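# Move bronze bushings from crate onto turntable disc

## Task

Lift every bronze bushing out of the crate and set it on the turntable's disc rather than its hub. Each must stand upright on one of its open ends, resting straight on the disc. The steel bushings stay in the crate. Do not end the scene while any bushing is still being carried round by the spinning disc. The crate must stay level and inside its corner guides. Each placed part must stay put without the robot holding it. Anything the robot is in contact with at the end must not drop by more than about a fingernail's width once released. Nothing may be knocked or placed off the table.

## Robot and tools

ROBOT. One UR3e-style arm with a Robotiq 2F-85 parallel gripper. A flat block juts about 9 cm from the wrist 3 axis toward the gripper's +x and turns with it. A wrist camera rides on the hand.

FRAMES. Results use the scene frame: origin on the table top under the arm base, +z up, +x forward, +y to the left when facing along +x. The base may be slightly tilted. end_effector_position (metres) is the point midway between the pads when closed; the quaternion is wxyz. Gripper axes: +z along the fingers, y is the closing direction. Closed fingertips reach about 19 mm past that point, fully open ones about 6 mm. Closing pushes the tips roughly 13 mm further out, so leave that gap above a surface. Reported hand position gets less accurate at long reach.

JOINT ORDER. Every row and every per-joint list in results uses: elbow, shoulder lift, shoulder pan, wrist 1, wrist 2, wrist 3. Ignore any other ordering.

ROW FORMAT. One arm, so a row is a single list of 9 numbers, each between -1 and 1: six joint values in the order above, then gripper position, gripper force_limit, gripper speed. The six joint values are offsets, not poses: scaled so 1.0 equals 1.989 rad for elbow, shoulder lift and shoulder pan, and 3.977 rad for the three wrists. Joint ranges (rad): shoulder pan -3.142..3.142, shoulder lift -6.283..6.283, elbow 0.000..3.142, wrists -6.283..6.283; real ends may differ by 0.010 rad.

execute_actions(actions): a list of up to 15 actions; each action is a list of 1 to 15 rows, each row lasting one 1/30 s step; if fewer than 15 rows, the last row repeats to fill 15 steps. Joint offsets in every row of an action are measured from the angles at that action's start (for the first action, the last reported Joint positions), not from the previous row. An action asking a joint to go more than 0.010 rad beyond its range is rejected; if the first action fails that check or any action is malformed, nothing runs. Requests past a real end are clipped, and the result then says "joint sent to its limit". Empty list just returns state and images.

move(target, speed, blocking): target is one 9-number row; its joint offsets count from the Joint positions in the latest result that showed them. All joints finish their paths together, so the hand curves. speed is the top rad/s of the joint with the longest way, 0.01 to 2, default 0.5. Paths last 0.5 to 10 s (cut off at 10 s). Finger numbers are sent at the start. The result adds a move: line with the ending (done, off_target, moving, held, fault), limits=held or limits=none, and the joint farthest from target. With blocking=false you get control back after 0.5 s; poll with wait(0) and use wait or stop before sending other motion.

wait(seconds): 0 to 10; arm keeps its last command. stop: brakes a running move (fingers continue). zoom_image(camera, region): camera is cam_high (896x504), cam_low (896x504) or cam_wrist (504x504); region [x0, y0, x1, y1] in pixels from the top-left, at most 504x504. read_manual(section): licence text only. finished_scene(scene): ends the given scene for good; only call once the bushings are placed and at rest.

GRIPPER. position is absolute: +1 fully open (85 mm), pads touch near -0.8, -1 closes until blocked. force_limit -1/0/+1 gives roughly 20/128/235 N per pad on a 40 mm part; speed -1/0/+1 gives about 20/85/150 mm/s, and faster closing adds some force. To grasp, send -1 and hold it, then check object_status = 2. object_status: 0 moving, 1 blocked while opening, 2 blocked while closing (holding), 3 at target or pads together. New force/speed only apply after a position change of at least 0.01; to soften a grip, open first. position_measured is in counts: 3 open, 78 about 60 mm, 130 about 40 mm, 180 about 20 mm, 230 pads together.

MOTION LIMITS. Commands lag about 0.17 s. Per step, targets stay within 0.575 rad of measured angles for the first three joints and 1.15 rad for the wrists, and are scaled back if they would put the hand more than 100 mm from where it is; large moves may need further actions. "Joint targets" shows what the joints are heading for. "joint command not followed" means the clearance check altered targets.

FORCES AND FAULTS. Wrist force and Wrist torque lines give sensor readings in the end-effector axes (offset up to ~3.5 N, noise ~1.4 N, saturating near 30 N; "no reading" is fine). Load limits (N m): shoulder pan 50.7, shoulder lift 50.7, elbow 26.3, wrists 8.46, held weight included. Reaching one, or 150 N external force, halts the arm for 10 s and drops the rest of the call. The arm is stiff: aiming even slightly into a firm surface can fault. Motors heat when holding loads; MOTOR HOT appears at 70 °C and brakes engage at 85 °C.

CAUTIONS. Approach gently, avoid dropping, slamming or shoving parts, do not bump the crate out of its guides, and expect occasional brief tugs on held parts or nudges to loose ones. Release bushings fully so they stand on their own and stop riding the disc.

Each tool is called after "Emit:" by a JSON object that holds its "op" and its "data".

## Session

Emit:
{"op": "execute_actions", "data": {"actions": []}}

Scene clock: 0.00 s.
end_effector_position=(+0.3532, +0.1492, +0.2209) position_measured=3 object_status=3 end_effector_quat_wxyz=(-0.024, -0.053, +0.998, -0.037) end_effector_velocity=(-0.000, -0.000, +0.000) end_effector_angular_velocity=(-0.000, -0.000, +0.000)
Joint names: [elbow, shoulder lift, shoulder pan, wrist 1, wrist 2, wrist 3]
Joint positions: [ 1.552 -2.074  0.275 -1.517 -1.625 -0.021]
Joint velocities: [ 0. -0.  0.  0. -0.  0.]
Motor temperatures (°C, as the motors report them): [38 33 32 43 43 38]
Wrist force (N, on the end effector, along its own x y z axes, offset not removed): no reading
Wrist torque (N m, same axes, about the end effector's origin, offset not removed): no reading
Joint targets: [1.552 -2.074 0.275 -1.517 -1.625 -0.021]
camera_calibration (this result's frames):
cam_wrist: T_world_to_cam=[[-0.12578, 0.989479, -0.0714887, -0.0894991], [0.972824, 0.137142, 0.186564, -0.370938], [0.194405, -0.0460799, -0.979838, 0.30377], [0, 0, 0, 1]] pos_world=[0.290545, 0.153426, 0.360451]

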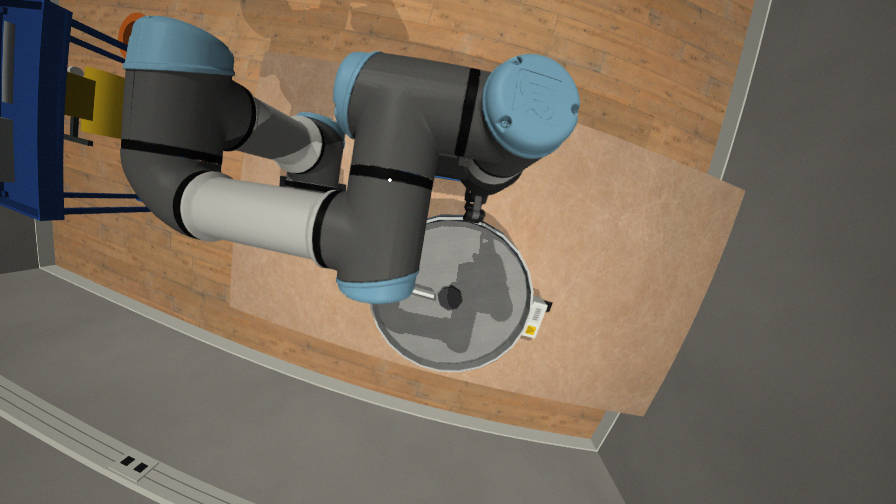

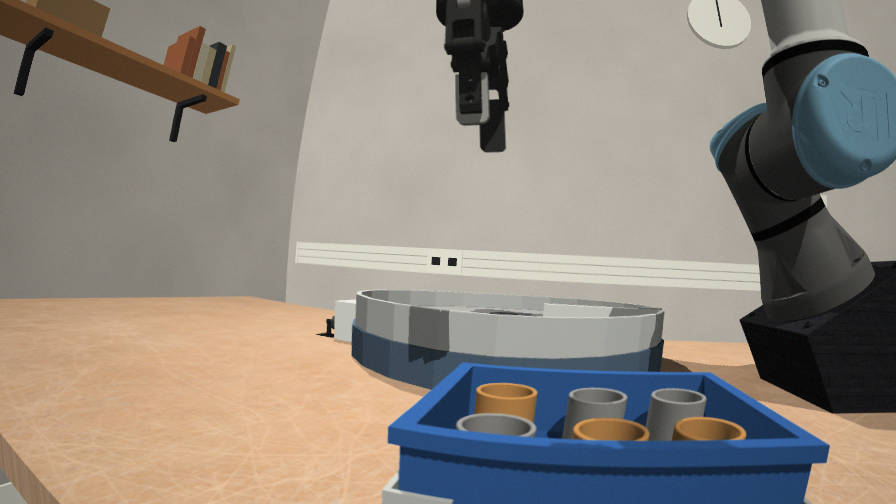

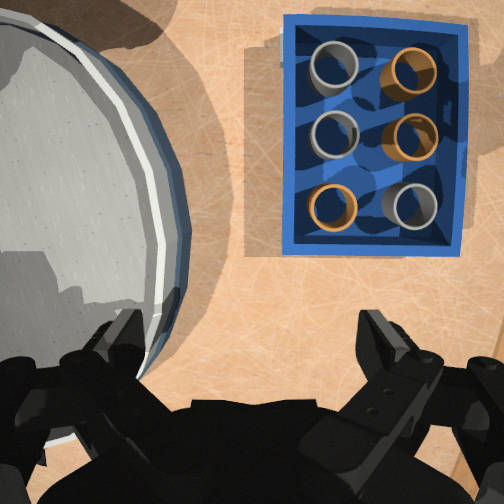

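Emit:
{"op": "move", "data": {"target": [0.2725,0.0754,0.1523,-0.1836,-0.0176,0.8967,-0.4,-0.6,0.5], "speed": 1.5}}

Scene clock: 26.43 s.
end_effector_position=(+0.3066, +0.2181, +0.1067) position_measured=179 object_status=3 end_effector_quat_wxyz=(-0.004, +1.000, -0.028, +0.000) end_effector_velocity=(+0.000, +0.000, +0.000) end_effector_angular_velocity=(+0.000, -0.001, -0.003)
Joint names: [elbow, shoulder lift, shoulder pan, wrist 1, wrist 2, wrist 3]
Joint positions: [ 2.094 -1.924  0.577 -2.248 -1.695  3.545]
Joint velocities: [-0.    -0.     0.    -0.001 -0.     0.003]
Motor temperatures (°C, as the motors report them): [38 33 32 43 43 38]
Wrist force (N, on the end effector, along its own x y z axes, offset not removed): [1.4 1.7 0.1]
Wrist torque (N m, same axes, about the end effector's origin, offset not removed): [0.23 -0.26 0.01]
Joint targets: [2.094 -1.924 0.577 -2.248 -1.695 3.545]
move: done; limits=none; farthest joint: the shoulder pan, 0.000 radians from its target (0.303 radians at the start)
camera_calibration (this result's frames):
cam_wrist: T_world_to_cam=[[-0.0371621, -0.999258, -0.0101034, 0.228304], [-0.970469, 0.0336762, 0.238865, 0.299111], [-0.238348, 0.0186817, -0.971, 0.321755], [0, 0, 0, 1]] pos_world=[0.375452, 0.21205, 0.243284]

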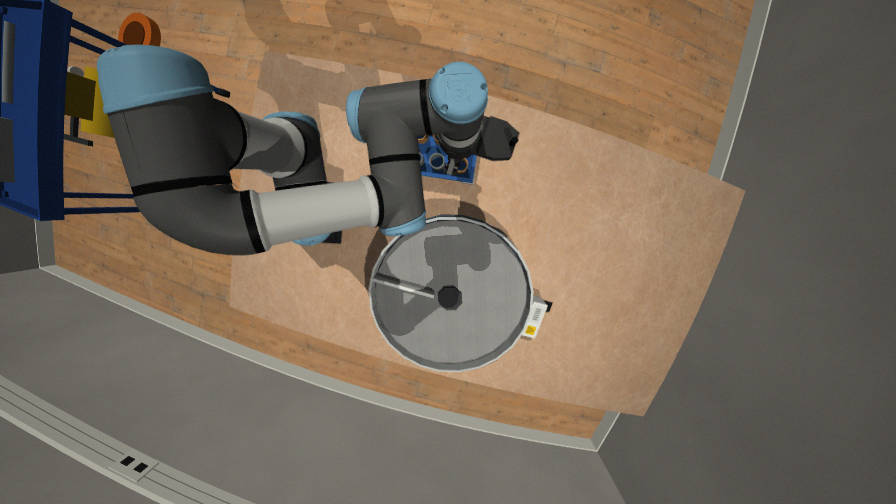

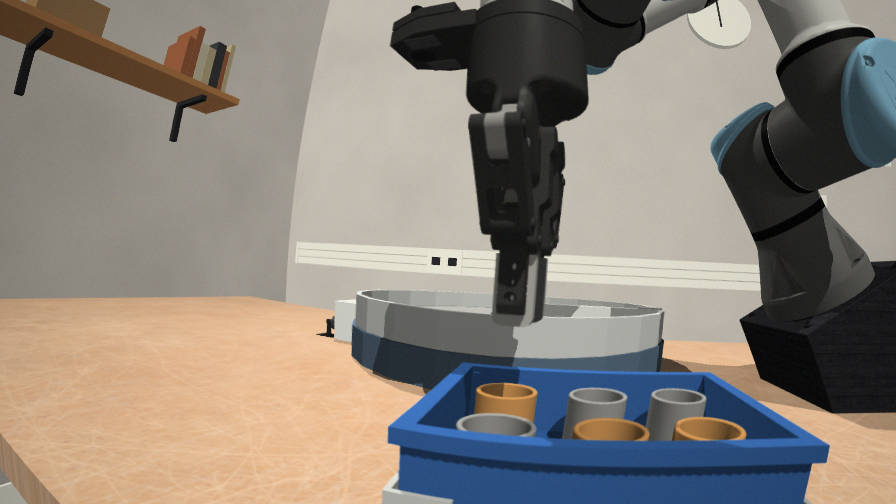

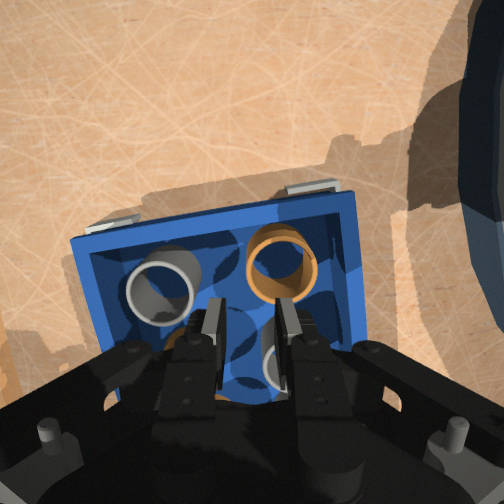

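Emit:
{"op": "move", "data": {"target": [0.0357,0.0694,-0.0201,-0.0533,0.0053,-0.009,-0.4,-0.6,0.5], "speed": 0.4}}

Scene clock: 35.83 s.
end_effector_position=(+0.3130, +0.2172, +0.0647) position_measured=179 object_status=3 end_effector_quat_wxyz=(-0.005, +1.000, -0.027, -0.001) end_effector_velocity=(+0.000, +0.000, -0.000) end_effector_angular_velocity=(+0.000, -0.000, -0.000)
Joint names: [elbow, shoulder lift, shoulder pan, wrist 1, wrist 2, wrist 3]
Joint positions: [ 2.165 -1.786  0.537 -2.459 -1.674  3.509]
Joint velocities: [ 0.     0.001 -0.    -0.002  0.    -0.   ]
Motor temperatures (°C, as the motors report them): [38 33 32 43 43 38]
Wrist force (N, on the end effector, along its own x y z axes, offset not removed): [0.5 1.9 0.7]
Wrist torque (N m, same axes, about the end effector's origin, offset not removed): [0.27 -0.11 0.02]
Joint targets: [2.165 -1.786 0.537 -2.460 -1.674 3.509]
move: done; limits=none; farthest joint: the wrist 1, 0.001 radians from its target (0.212 radians at the start)
camera_calibration (this result's frames):
cam_wrist: T_world_to_cam=[[-0.0363947, -0.999274, -0.0112514, 0.227094], [-0.970146, 0.032628, 0.240315, 0.315423], [-0.239774, 0.0196617, -0.97063, 0.28277], [0, 0, 0, 1]] pos_world=[0.382073, 0.211078, 0.201219]

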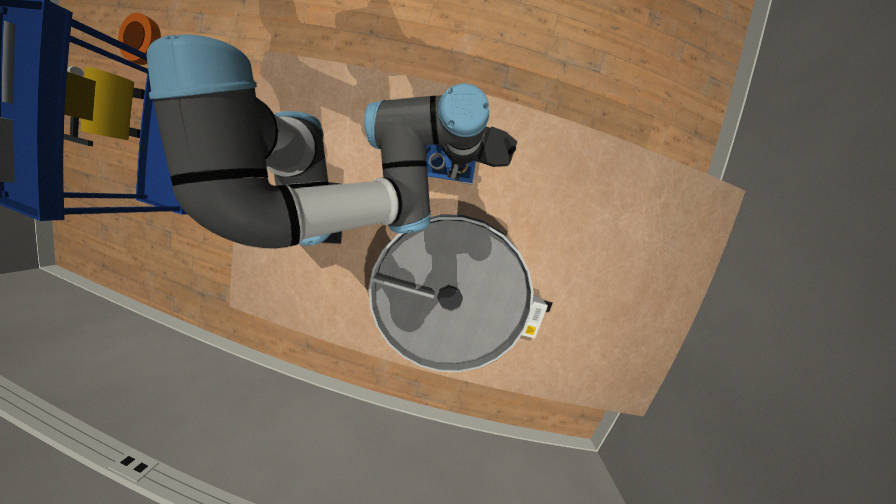

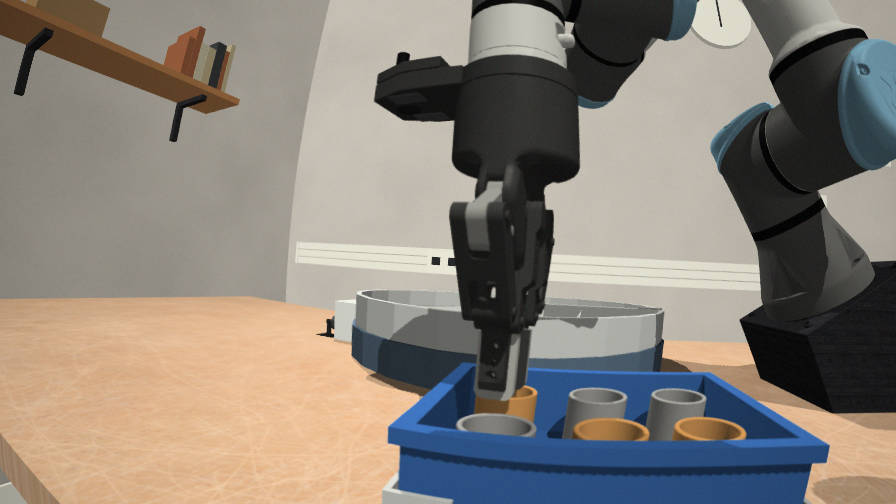

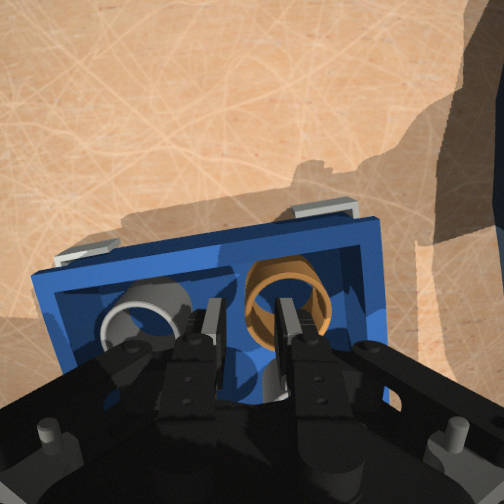

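Emit:
{"op": "move", "data": {"target": [0.0199,0.0416,-0.008,-0.0312,0.002,-0.0035,-0.4,-0.6,0.5], "speed": 0.05}}

Scene clock: 45.40 s.
end_effector_position=(+0.3131, +0.2162, +0.0419) position_measured=179 object_status=3 end_effector_quat_wxyz=(-0.005, +1.000, -0.027, -0.000) end_effector_velocity=(-0.000, -0.000, -0.001) end_effector_angular_velocity=(-0.000, +0.000, +0.000)
Joint names: [elbow, shoulder lift, shoulder pan, wrist 1, wrist 2, wrist 3]
Joint positions: [ 2.204 -1.704  0.522 -2.583 -1.666  3.496]
Joint velocities: [ 0.001  0.002 -0.    -0.003  0.    -0.   ]
Motor temperatures (°C, as the motors report them): [38 33 32 43 43 38]
Wrist force (N, on the end effector, along its own x y z axes, offset not removed): [0.5 1.4 0.1]
Wrist torque (N m, same axes, about the end effector's origin, offset not removed): [0.18 -0.11 0.01]
Joint targets: [2.204 -1.703 0.522 -2.584 -1.666 3.495]
move: done; limits=none; farthest joint: the shoulder pan, 0.001 radians from its target (0.016 radians at the start)
camera_calibration (this result's frames):
cam_wrist: T_world_to_cam=[[-0.036459, -0.999268, -0.0115512, 0.225801], [-0.970224, 0.0326249, 0.240001, 0.321097], [-0.239449, 0.0199574, -0.970704, 0.26045], [0, 0, 0, 1]] pos_world=[0.382133, 0.209962, 0.178364]

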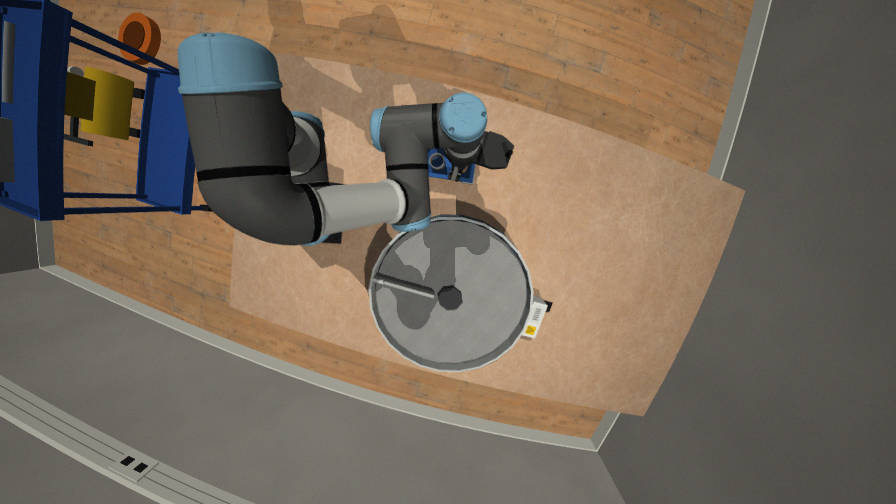

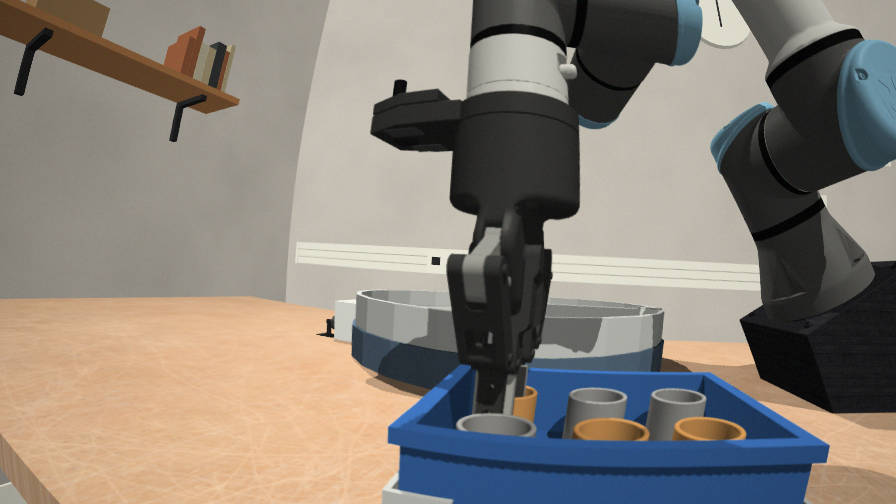

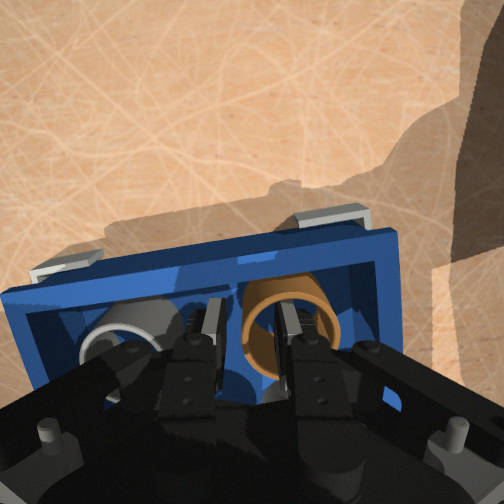

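Emit:
{"op": "move", "data": {"target": [0,0,0,0,0,0,-1,-0.6,-0.5]}}

Emit:
{"op": "move", "data": {"target": [-0.0199,-0.0416,0.008,0.0312,-0.002,0.0035,-1,-0.6,-0.5], "speed": 0.2}}

Emit:
{"op": "move", "data": {"target": [-0.1528,-0.1267,0.0307,0.1413,-0.0075,0.0128,-1,-0.6,-0.5], "speed": 0.8}}

Scene clock: 54.97 s.
end_effector_position=(+0.3131, +0.2162, +0.0418) position_measured=215 object_status=2 end_effector_quat_wxyz=(-0.005, +1.000, -0.027, -0.000) end_effector_velocity=(-0.000, -0.000, +0.000) end_effector_angular_velocity=(-0.000, +0.001, -0.000)
Joint names: [elbow, shoulder lift, shoulder pan, wrist 1, wrist 2, wrist 3]
Joint positions: [ 2.204 -1.704  0.522 -2.583 -1.666  3.495]
Joint velocities: [ 0.    -0.001 -0.     0.001  0.     0.   ]
Motor temperatures (°C, as the motors report them): [38 33 32 43 43 38]
Wrist force (N, on the end effector, along its own x y z axes, offset not removed): [0.8 0.2 -3.1]
Wrist torque (N m, same axes, about the end effector's origin, offset not removed): [0.06 -0.16 0.07]
Joint targets: [2.204 -1.704 0.522 -2.583 -1.666 3.496]
move: done; limits=none; farthest joint: the wrist 3, 0.001 radians from its target (0.001 radians at the start)
camera_calibration (this result's frames):
cam_wrist: T_world_to_cam=[[-0.036451, -0.999269, -0.01154, 0.225791], [-0.970203, 0.032618, 0.240089, 0.321075], [-0.239537, 0.0199476, -0.970682, 0.260434], [0, 0, 0, 1]] pos_world=[0.382121, 0.209958, 0.178318]

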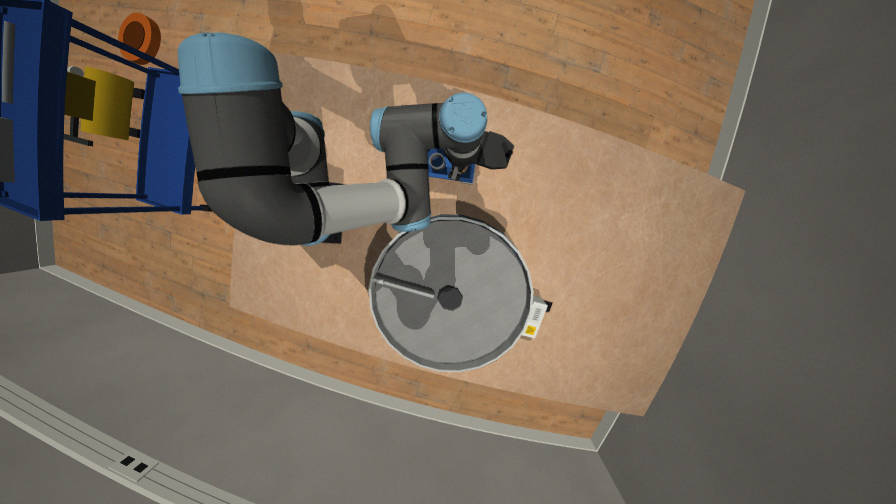

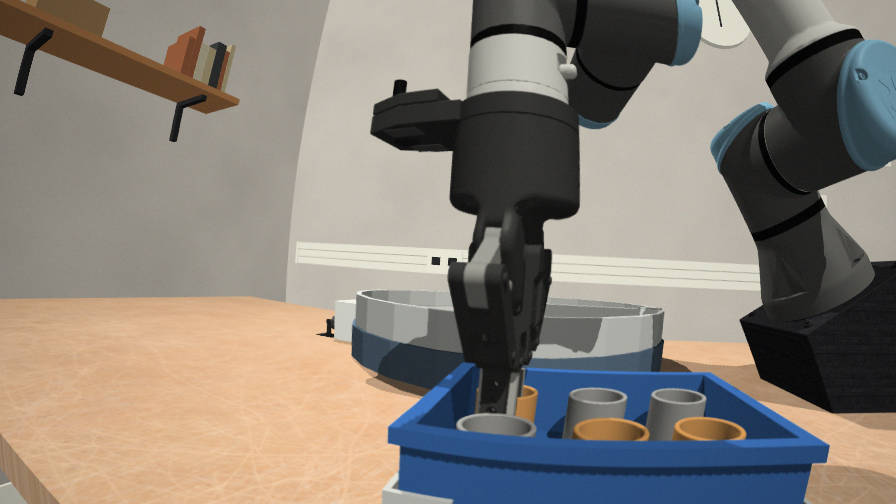

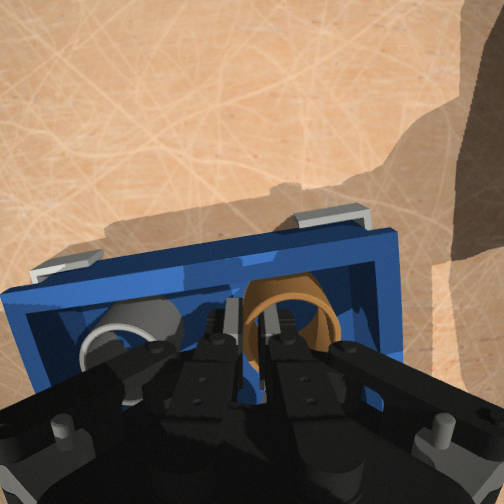

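Scene clock: 56.10 s.
end_effector_position=(+0.3130, +0.2172, +0.0647) position_measured=215 object_status=2 end_effector_quat_wxyz=(-0.005, +1.000, -0.027, -0.001) end_effector_velocity=(+0.000, -0.000, +0.000) end_effector_angular_velocity=(-0.001, -0.000, -0.001)
Joint names: [elbow, shoulder lift, shoulder pan, wrist 1, wrist 2, wrist 3]
Joint positions: [ 2.165 -1.786  0.537 -2.459 -1.674  3.509]
Joint velocities: [-0.001 -0.002 -0.001  0.002 -0.     0.   ]
Motor temperatures (°C, as the motors report them): [38 33 32 43 43 38]
Wrist force (N, on the end effector, along its own x y z axes, offset not removed): [1.0 1.7 1.1]
Wrist torque (N m, same axes, about the end effector's origin, offset not removed): [0.23 -0.20 0.04]
Joint targets: [2.165 -1.786 0.537 -2.459 -1.674 3.509]
move: done; limits=none; farthest joint: the shoulder lift, 0.001 radians from its target (0.083 radians at the start)
camera_calibration (this result's frames):
cam_wrist: T_world_to_cam=[[-0.0363858, -0.999275, -0.011237, 0.227084], [-0.970124, 0.0326209, 0.240407, 0.3154], [-0.239866, 0.0196487, -0.970607, 0.282758], [0, 0, 0, 1]] pos_world=[0.382064, 0.211075, 0.201174]

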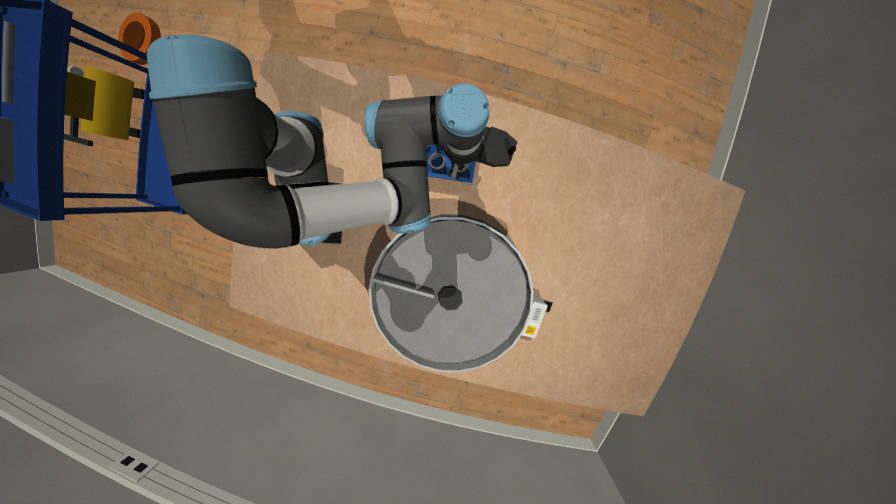

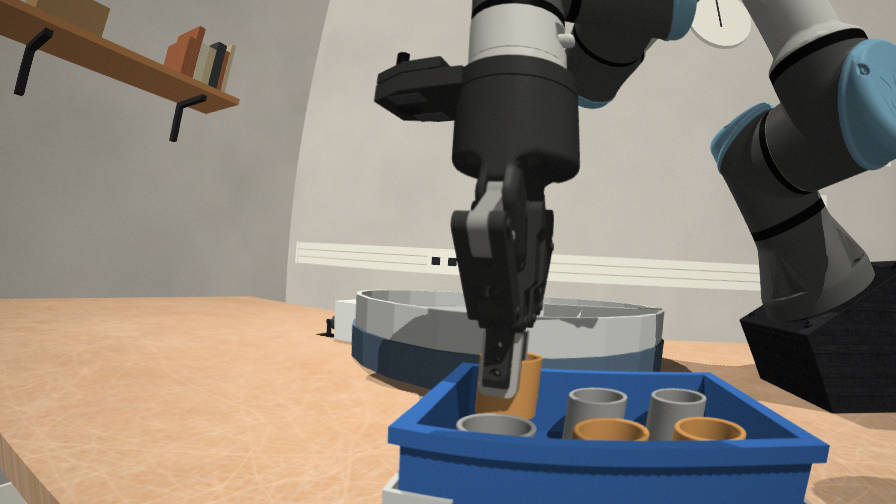

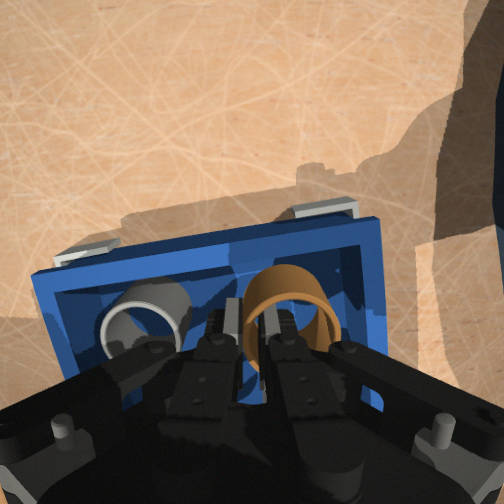

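Scene clock: 57.53 s.
end_effector_position=(+0.3130, +0.2151, +0.1748) position_measured=215 object_status=2 end_effector_quat_wxyz=(-0.005, +1.000, -0.026, -0.001) end_effector_velocity=(+0.000, +0.000, +0.001) end_effector_angular_velocity=(+0.001, -0.002, -0.001)
Joint names: [elbow, shoulder lift, shoulder pan, wrist 1, wrist 2, wrist 3]
Joint positions: [ 1.861 -2.038  0.598 -1.898 -1.704  3.56 ]
Joint velocities: [-0.003 -0.002 -0.     0.002  0.     0.   ]
Motor temperatures (°C, as the motors report them): [38 33 32 43 43 38]
Wrist force (N, on the end effector, along its own x y z axes, offset not removed): [1.0 0.9 1.3]
Wrist torque (N m, same axes, about the end effector's origin, offset not removed): [0.11 -0.16 0.01]
Joint targets: [1.861 -2.038 0.598 -1.897 -1.704 3.560]
move: done; limits=none; farthest joint: the wrist 1, 0.001 radians from its target (0.562 radians at the start)
camera_calibration (this result's frames):
cam_wrist: T_world_to_cam=[[-0.0335716, -0.999374, -0.0111287, 0.225363], [-0.970268, 0.0299193, 0.240176, 0.289656], [-0.239693, 0.0188609, -0.970666, 0.389761], [0, 0, 0, 1]] pos_world=[0.382032, 0.209204, 0.311267]

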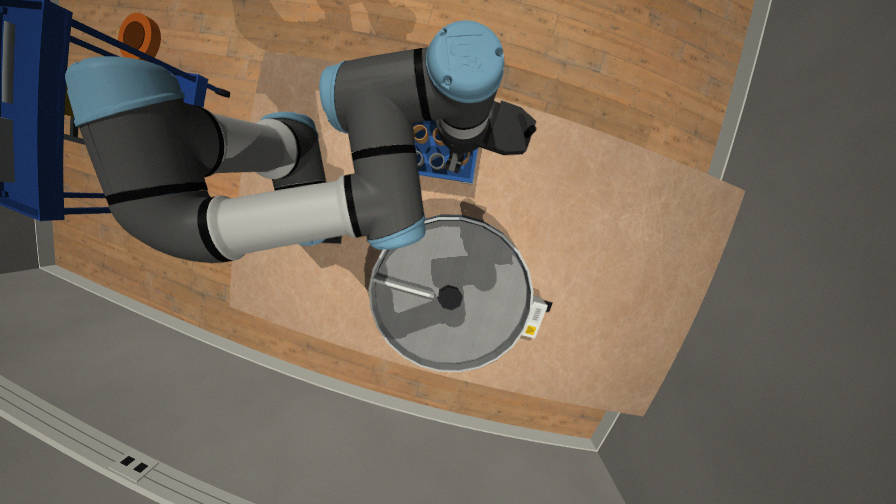

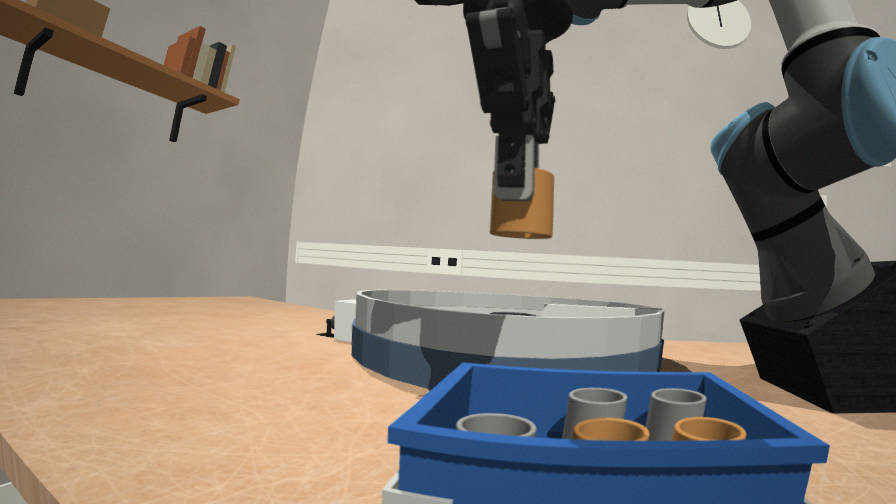

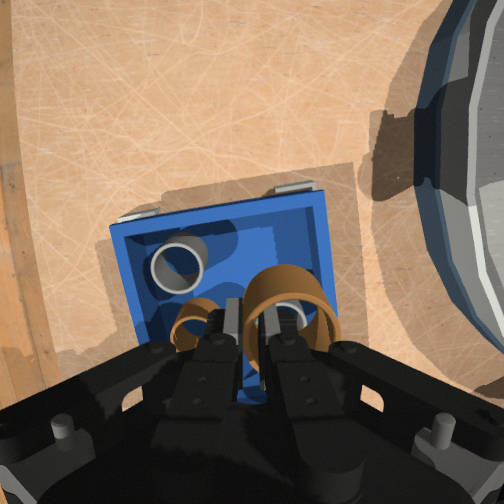

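Emit:
{"op": "move", "data": {"target": [-0.0885,-0.0729,-0.7144,0.150,0.1516,0.0214,-1,-0.6,-0.5], "speed": 1.2}}

Emit:
{"op": "move", "data": {"target": [0.153,0.056,0.099,-0.127,-0.014,0,-1,-0.6,-0.5], "speed": 0.5}}

Scene clock: 65.07 s.
end_effector_position=(+0.3897, -0.0153, +0.1741) position_measured=215 object_status=2 end_effector_quat_wxyz=(-0.003, +0.742, -0.670, -0.004) end_effector_velocity=(-0.000, -0.000, -0.000) end_effector_angular_velocity=(-0.000, -0.000, -0.002)
Joint names: [elbow, shoulder lift, shoulder pan, wrist 1, wrist 2, wrist 3]
Joint positions: [ 1.685 -2.183 -0.822 -1.301 -1.101  3.645]
Joint velocities: [ 0.    -0.    -0.002  0.001  0.001  0.   ]
Motor temperatures (°C, as the motors report them): [38 33 32 43 43 38]
Wrist force (N, on the end effector, along its own x y z axes, offset not removed): [0.5 0.5 1.5]
Wrist torque (N m, same axes, about the end effector's origin, offset not removed): [0.04 -0.12 -0.03]
Joint targets: [1.685 -2.183 -0.822 -1.301 -1.101 3.645]
move: done; limits=none; farthest joint: the shoulder pan, 0.001 radians from its target (1.421 radians at the start)
camera_calibration (this result's frames):
cam_wrist: T_world_to_cam=[[-0.992739, -0.120281, -0.0012267, 0.383127], [-0.116806, 0.96152, 0.248667, 0.0512681], [-0.0287305, 0.247005, -0.968588, 0.332773], [0, 0, 0, 1]] pos_world=[0.395895, -0.085409, 0.310041]

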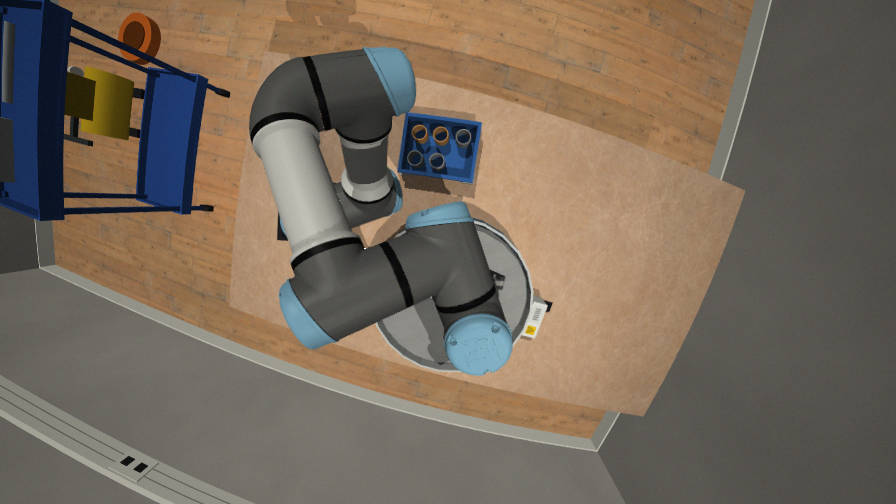

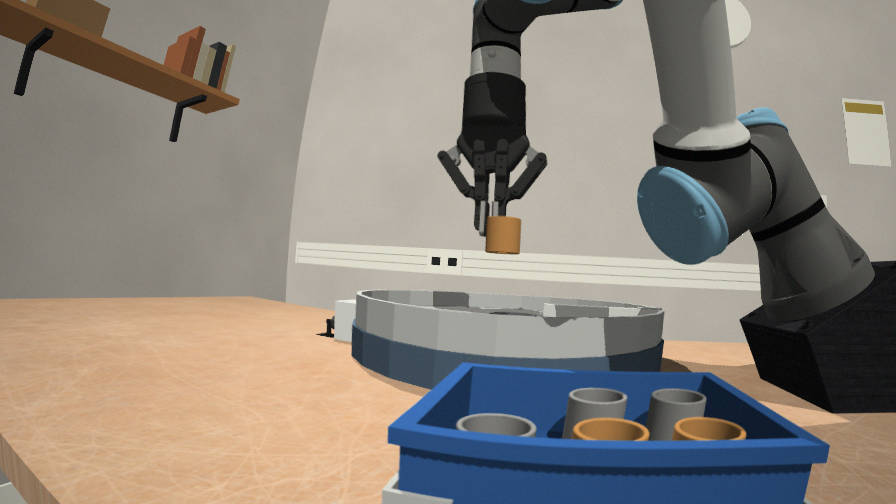

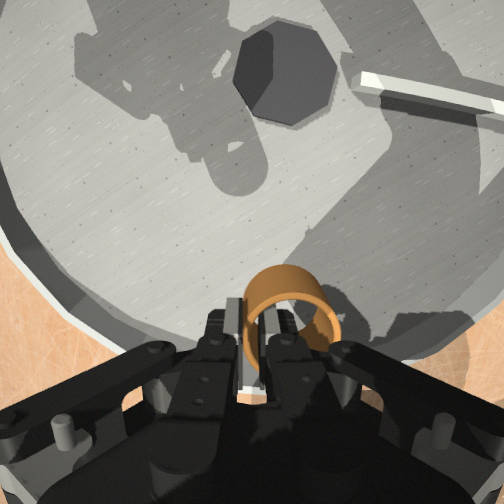

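Scene clock: 66.73 s.
end_effector_position=(+0.3897, -0.0174, +0.1018) position_measured=215 object_status=2 end_effector_quat_wxyz=(-0.002, +0.808, -0.589, -0.004) end_effector_velocity=(-0.000, +0.000, -0.000) end_effector_angular_velocity=(+0.000, +0.000, +0.002)
Joint names: [elbow, shoulder lift, shoulder pan, wrist 1, wrist 2, wrist 3]
Joint positions: [ 1.989 -2.072 -0.625 -1.806 -1.157  3.645]
Joint velocities: [ 0.002  0.     0.002 -0.002 -0.    -0.   ]
Motor temperatures (°C, as the motors report them): [38 33 32 43 43 38]
Wrist force (N, on the end effector, along its own x y z axes, offset not removed): [0.9 0.5 0.9]
Wrist torque (N m, same axes, about the end effector's origin, offset not removed): [0.04 -0.18 0.00]
Joint targets: [1.989 -2.072 -0.625 -1.806 -1.157 3.645]
move: done; limits=none; farthest joint: the shoulder pan, 0.000 radians from its target (0.197 radians at the start)
camera_calibration (this result's frames):
cam_wrist: T_world_to_cam=[[-0.94603, -0.324078, -0.000912732, 0.361049], [-0.314152, 0.916353, 0.248205, 0.147447], [-0.0796016, 0.235097, -0.968707, 0.28287], [0, 0, 0, 1]] pos_world=[0.4104, -0.0846073, 0.237751]

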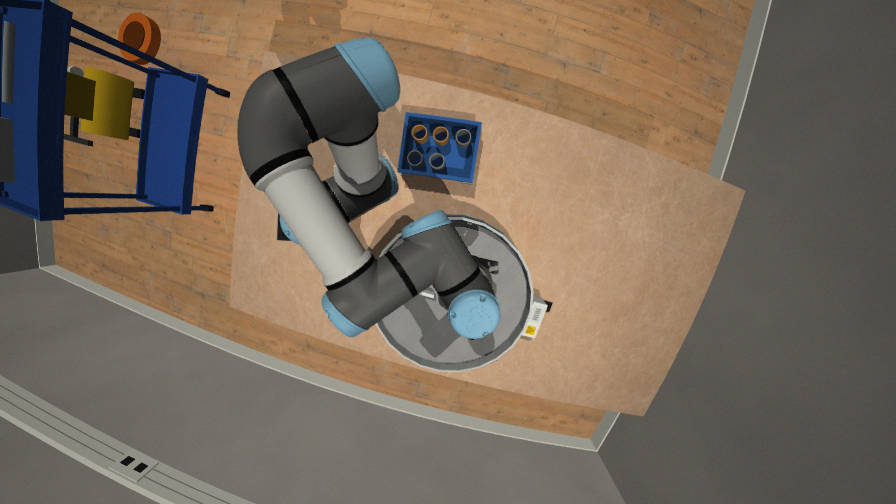

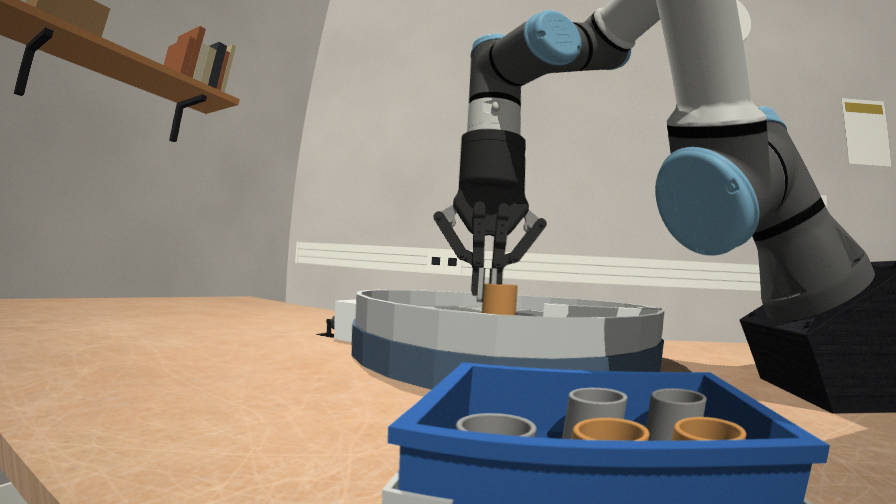

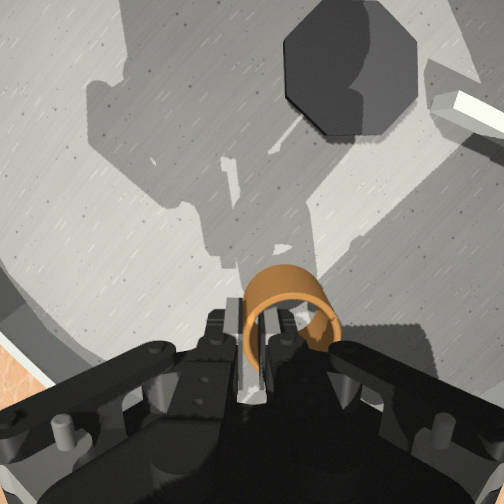

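Emit:
{"op": "move", "data": {"target": [0.0212,0.0078,0.0137,-0.0176,-0.002,0,-1,-0.6,-0.5], "speed": 0.04}}

Scene clock: 71.27 s.
end_effector_position=(+0.3884, -0.0147, +0.0917) position_measured=215 object_status=2 end_effector_quat_wxyz=(-0.003, +0.817, -0.577, -0.004) end_effector_velocity=(+0.000, -0.000, -0.000) end_effector_angular_velocity=(-0.001, -0.000, +0.001)
Joint names: [elbow, shoulder lift, shoulder pan, wrist 1, wrist 2, wrist 3]
Joint positions: [ 2.031 -2.056 -0.598 -1.876 -1.164  3.645]
Joint velocities: [ 0.     0.     0.001 -0.002 -0.     0.   ]
Motor temperatures (°C, as the motors report them): [39 33 32 43 43 38]
Wrist force (N, on the end effector, along its own x y z axes, offset not removed): [0.1 1.5 0.5]
Wrist torque (N m, same axes, about the end effector's origin, offset not removed): [0.19 -0.06 0.04]
Joint targets: [2.031 -2.056 -0.598 -1.876 -1.165 3.645]
move: done; limits=none; farthest joint: the shoulder pan, 0.000 radians from its target (0.027 radians at the start)
camera_calibration (this result's frames):
cam_wrist: T_world_to_cam=[[-0.936407, -0.350908, -0.00227245, 0.35666], [-0.340502, 0.907035, 0.247681, 0.157267], [-0.0848519, 0.232704, -0.968839, 0.27432], [0, 0, 0, 1]] pos_world=[0.410805, -0.0813276, 0.227631]

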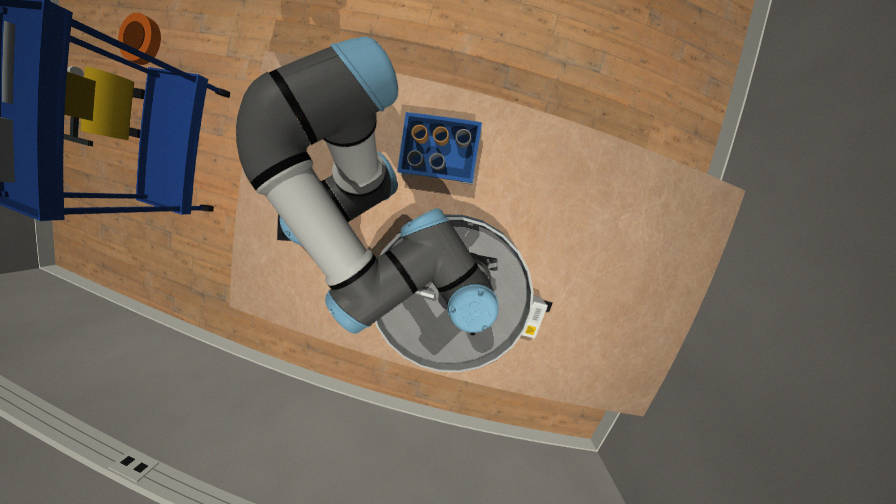

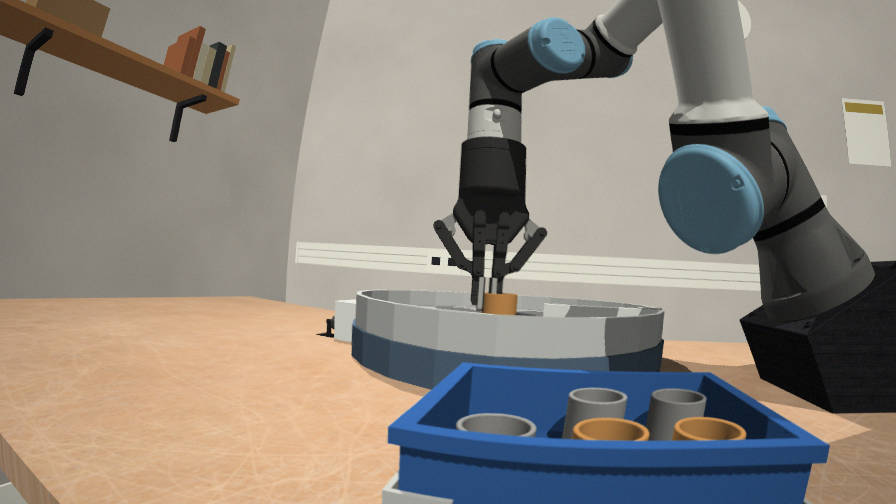

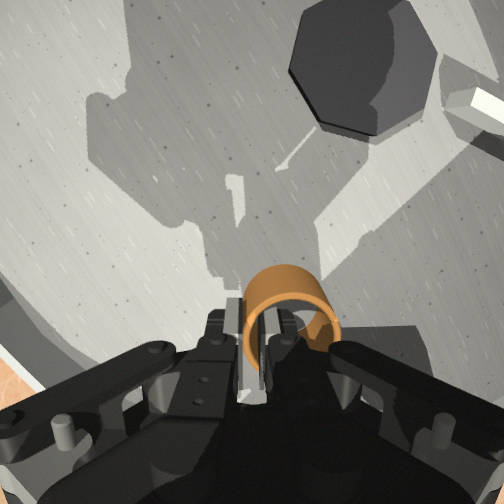

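4 mm more, slowly.

Emit:
{"op": "move", "data": {"target": [0.0064,0.0023,0.0041,-0.0053,-0.0006,0,-1,-0.6,-0.5], "speed": 0.01}}

Scene clock: 75.07 s.
end_effector_position=(+0.3880, -0.0138, +0.0887) position_measured=216 object_status=2 end_effector_quat_wxyz=(-0.003, +0.819, -0.574, -0.003) end_effector_velocity=(-0.000, +0.000, -0.000) end_effector_angular_velocity=(+0.000, +0.000, +0.001)
Joint names: [elbow, shoulder lift, shoulder pan, wrist 1, wrist 2, wrist 3]
Joint positions: [ 2.044 -2.052 -0.59  -1.897 -1.167  3.645]
Joint velocities: [ 0.002  0.001  0.001 -0.002 -0.    -0.   ]
Motor temperatures (°C, as the motors report them): [39 33 32 43 43 38]
Wrist force (N, on the end effector, along its own x y z axes, offset not removed): [-4.1 11.1 -30.0]
Wrist torque (N m, same axes, about the end effector's origin, offset not removed): [-0.14 -0.14 0.00]
Joint targets: [2.044 -2.052 -0.590 -1.897 -1.167 3.645]
move: done; limits=none; farthest joint: the shoulder pan, 0.000 radians from its target (0.008 radians at the start)
camera_calibration (this result's frames):
cam_wrist: T_world_to_cam=[[-0.933373, -0.358897, -0.00283309, 0.355327], [-0.348406, 0.904137, 0.247285, 0.160095], [-0.0861883, 0.231796, -0.968939, 0.271725], [0, 0, 0, 1]] pos_world=[0.41085, -0.0802068, 0.224702]

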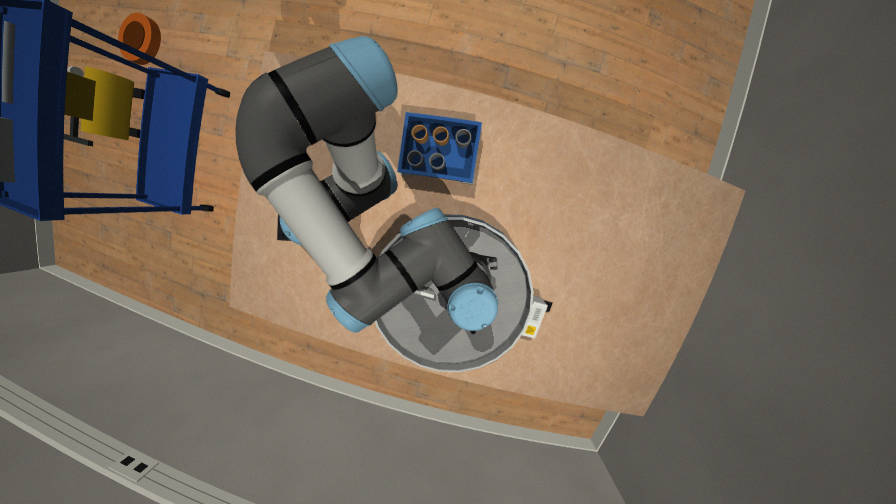

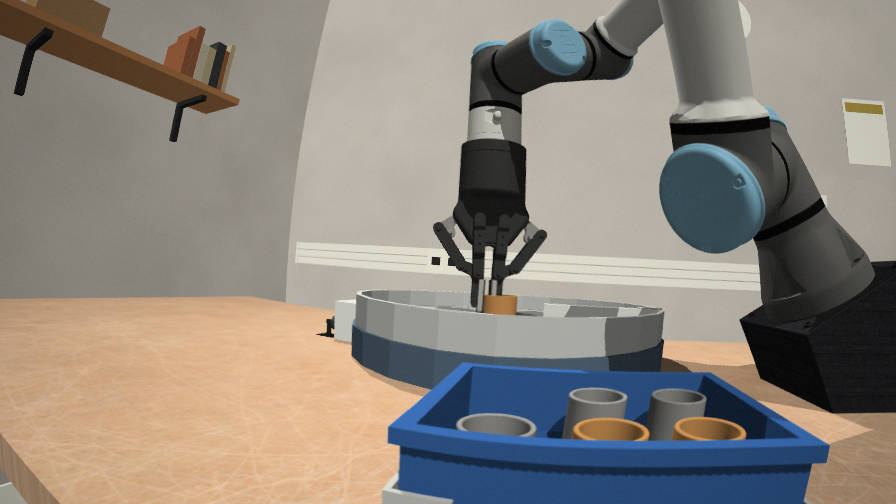

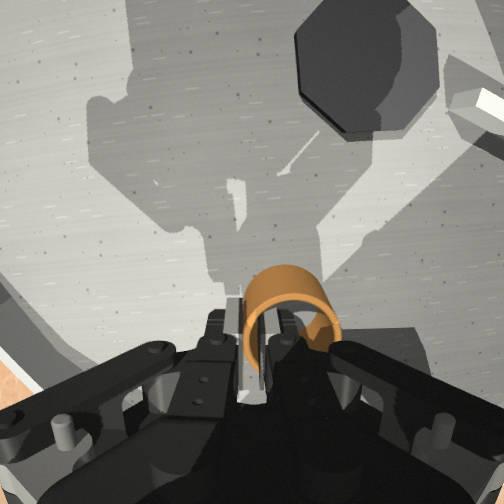

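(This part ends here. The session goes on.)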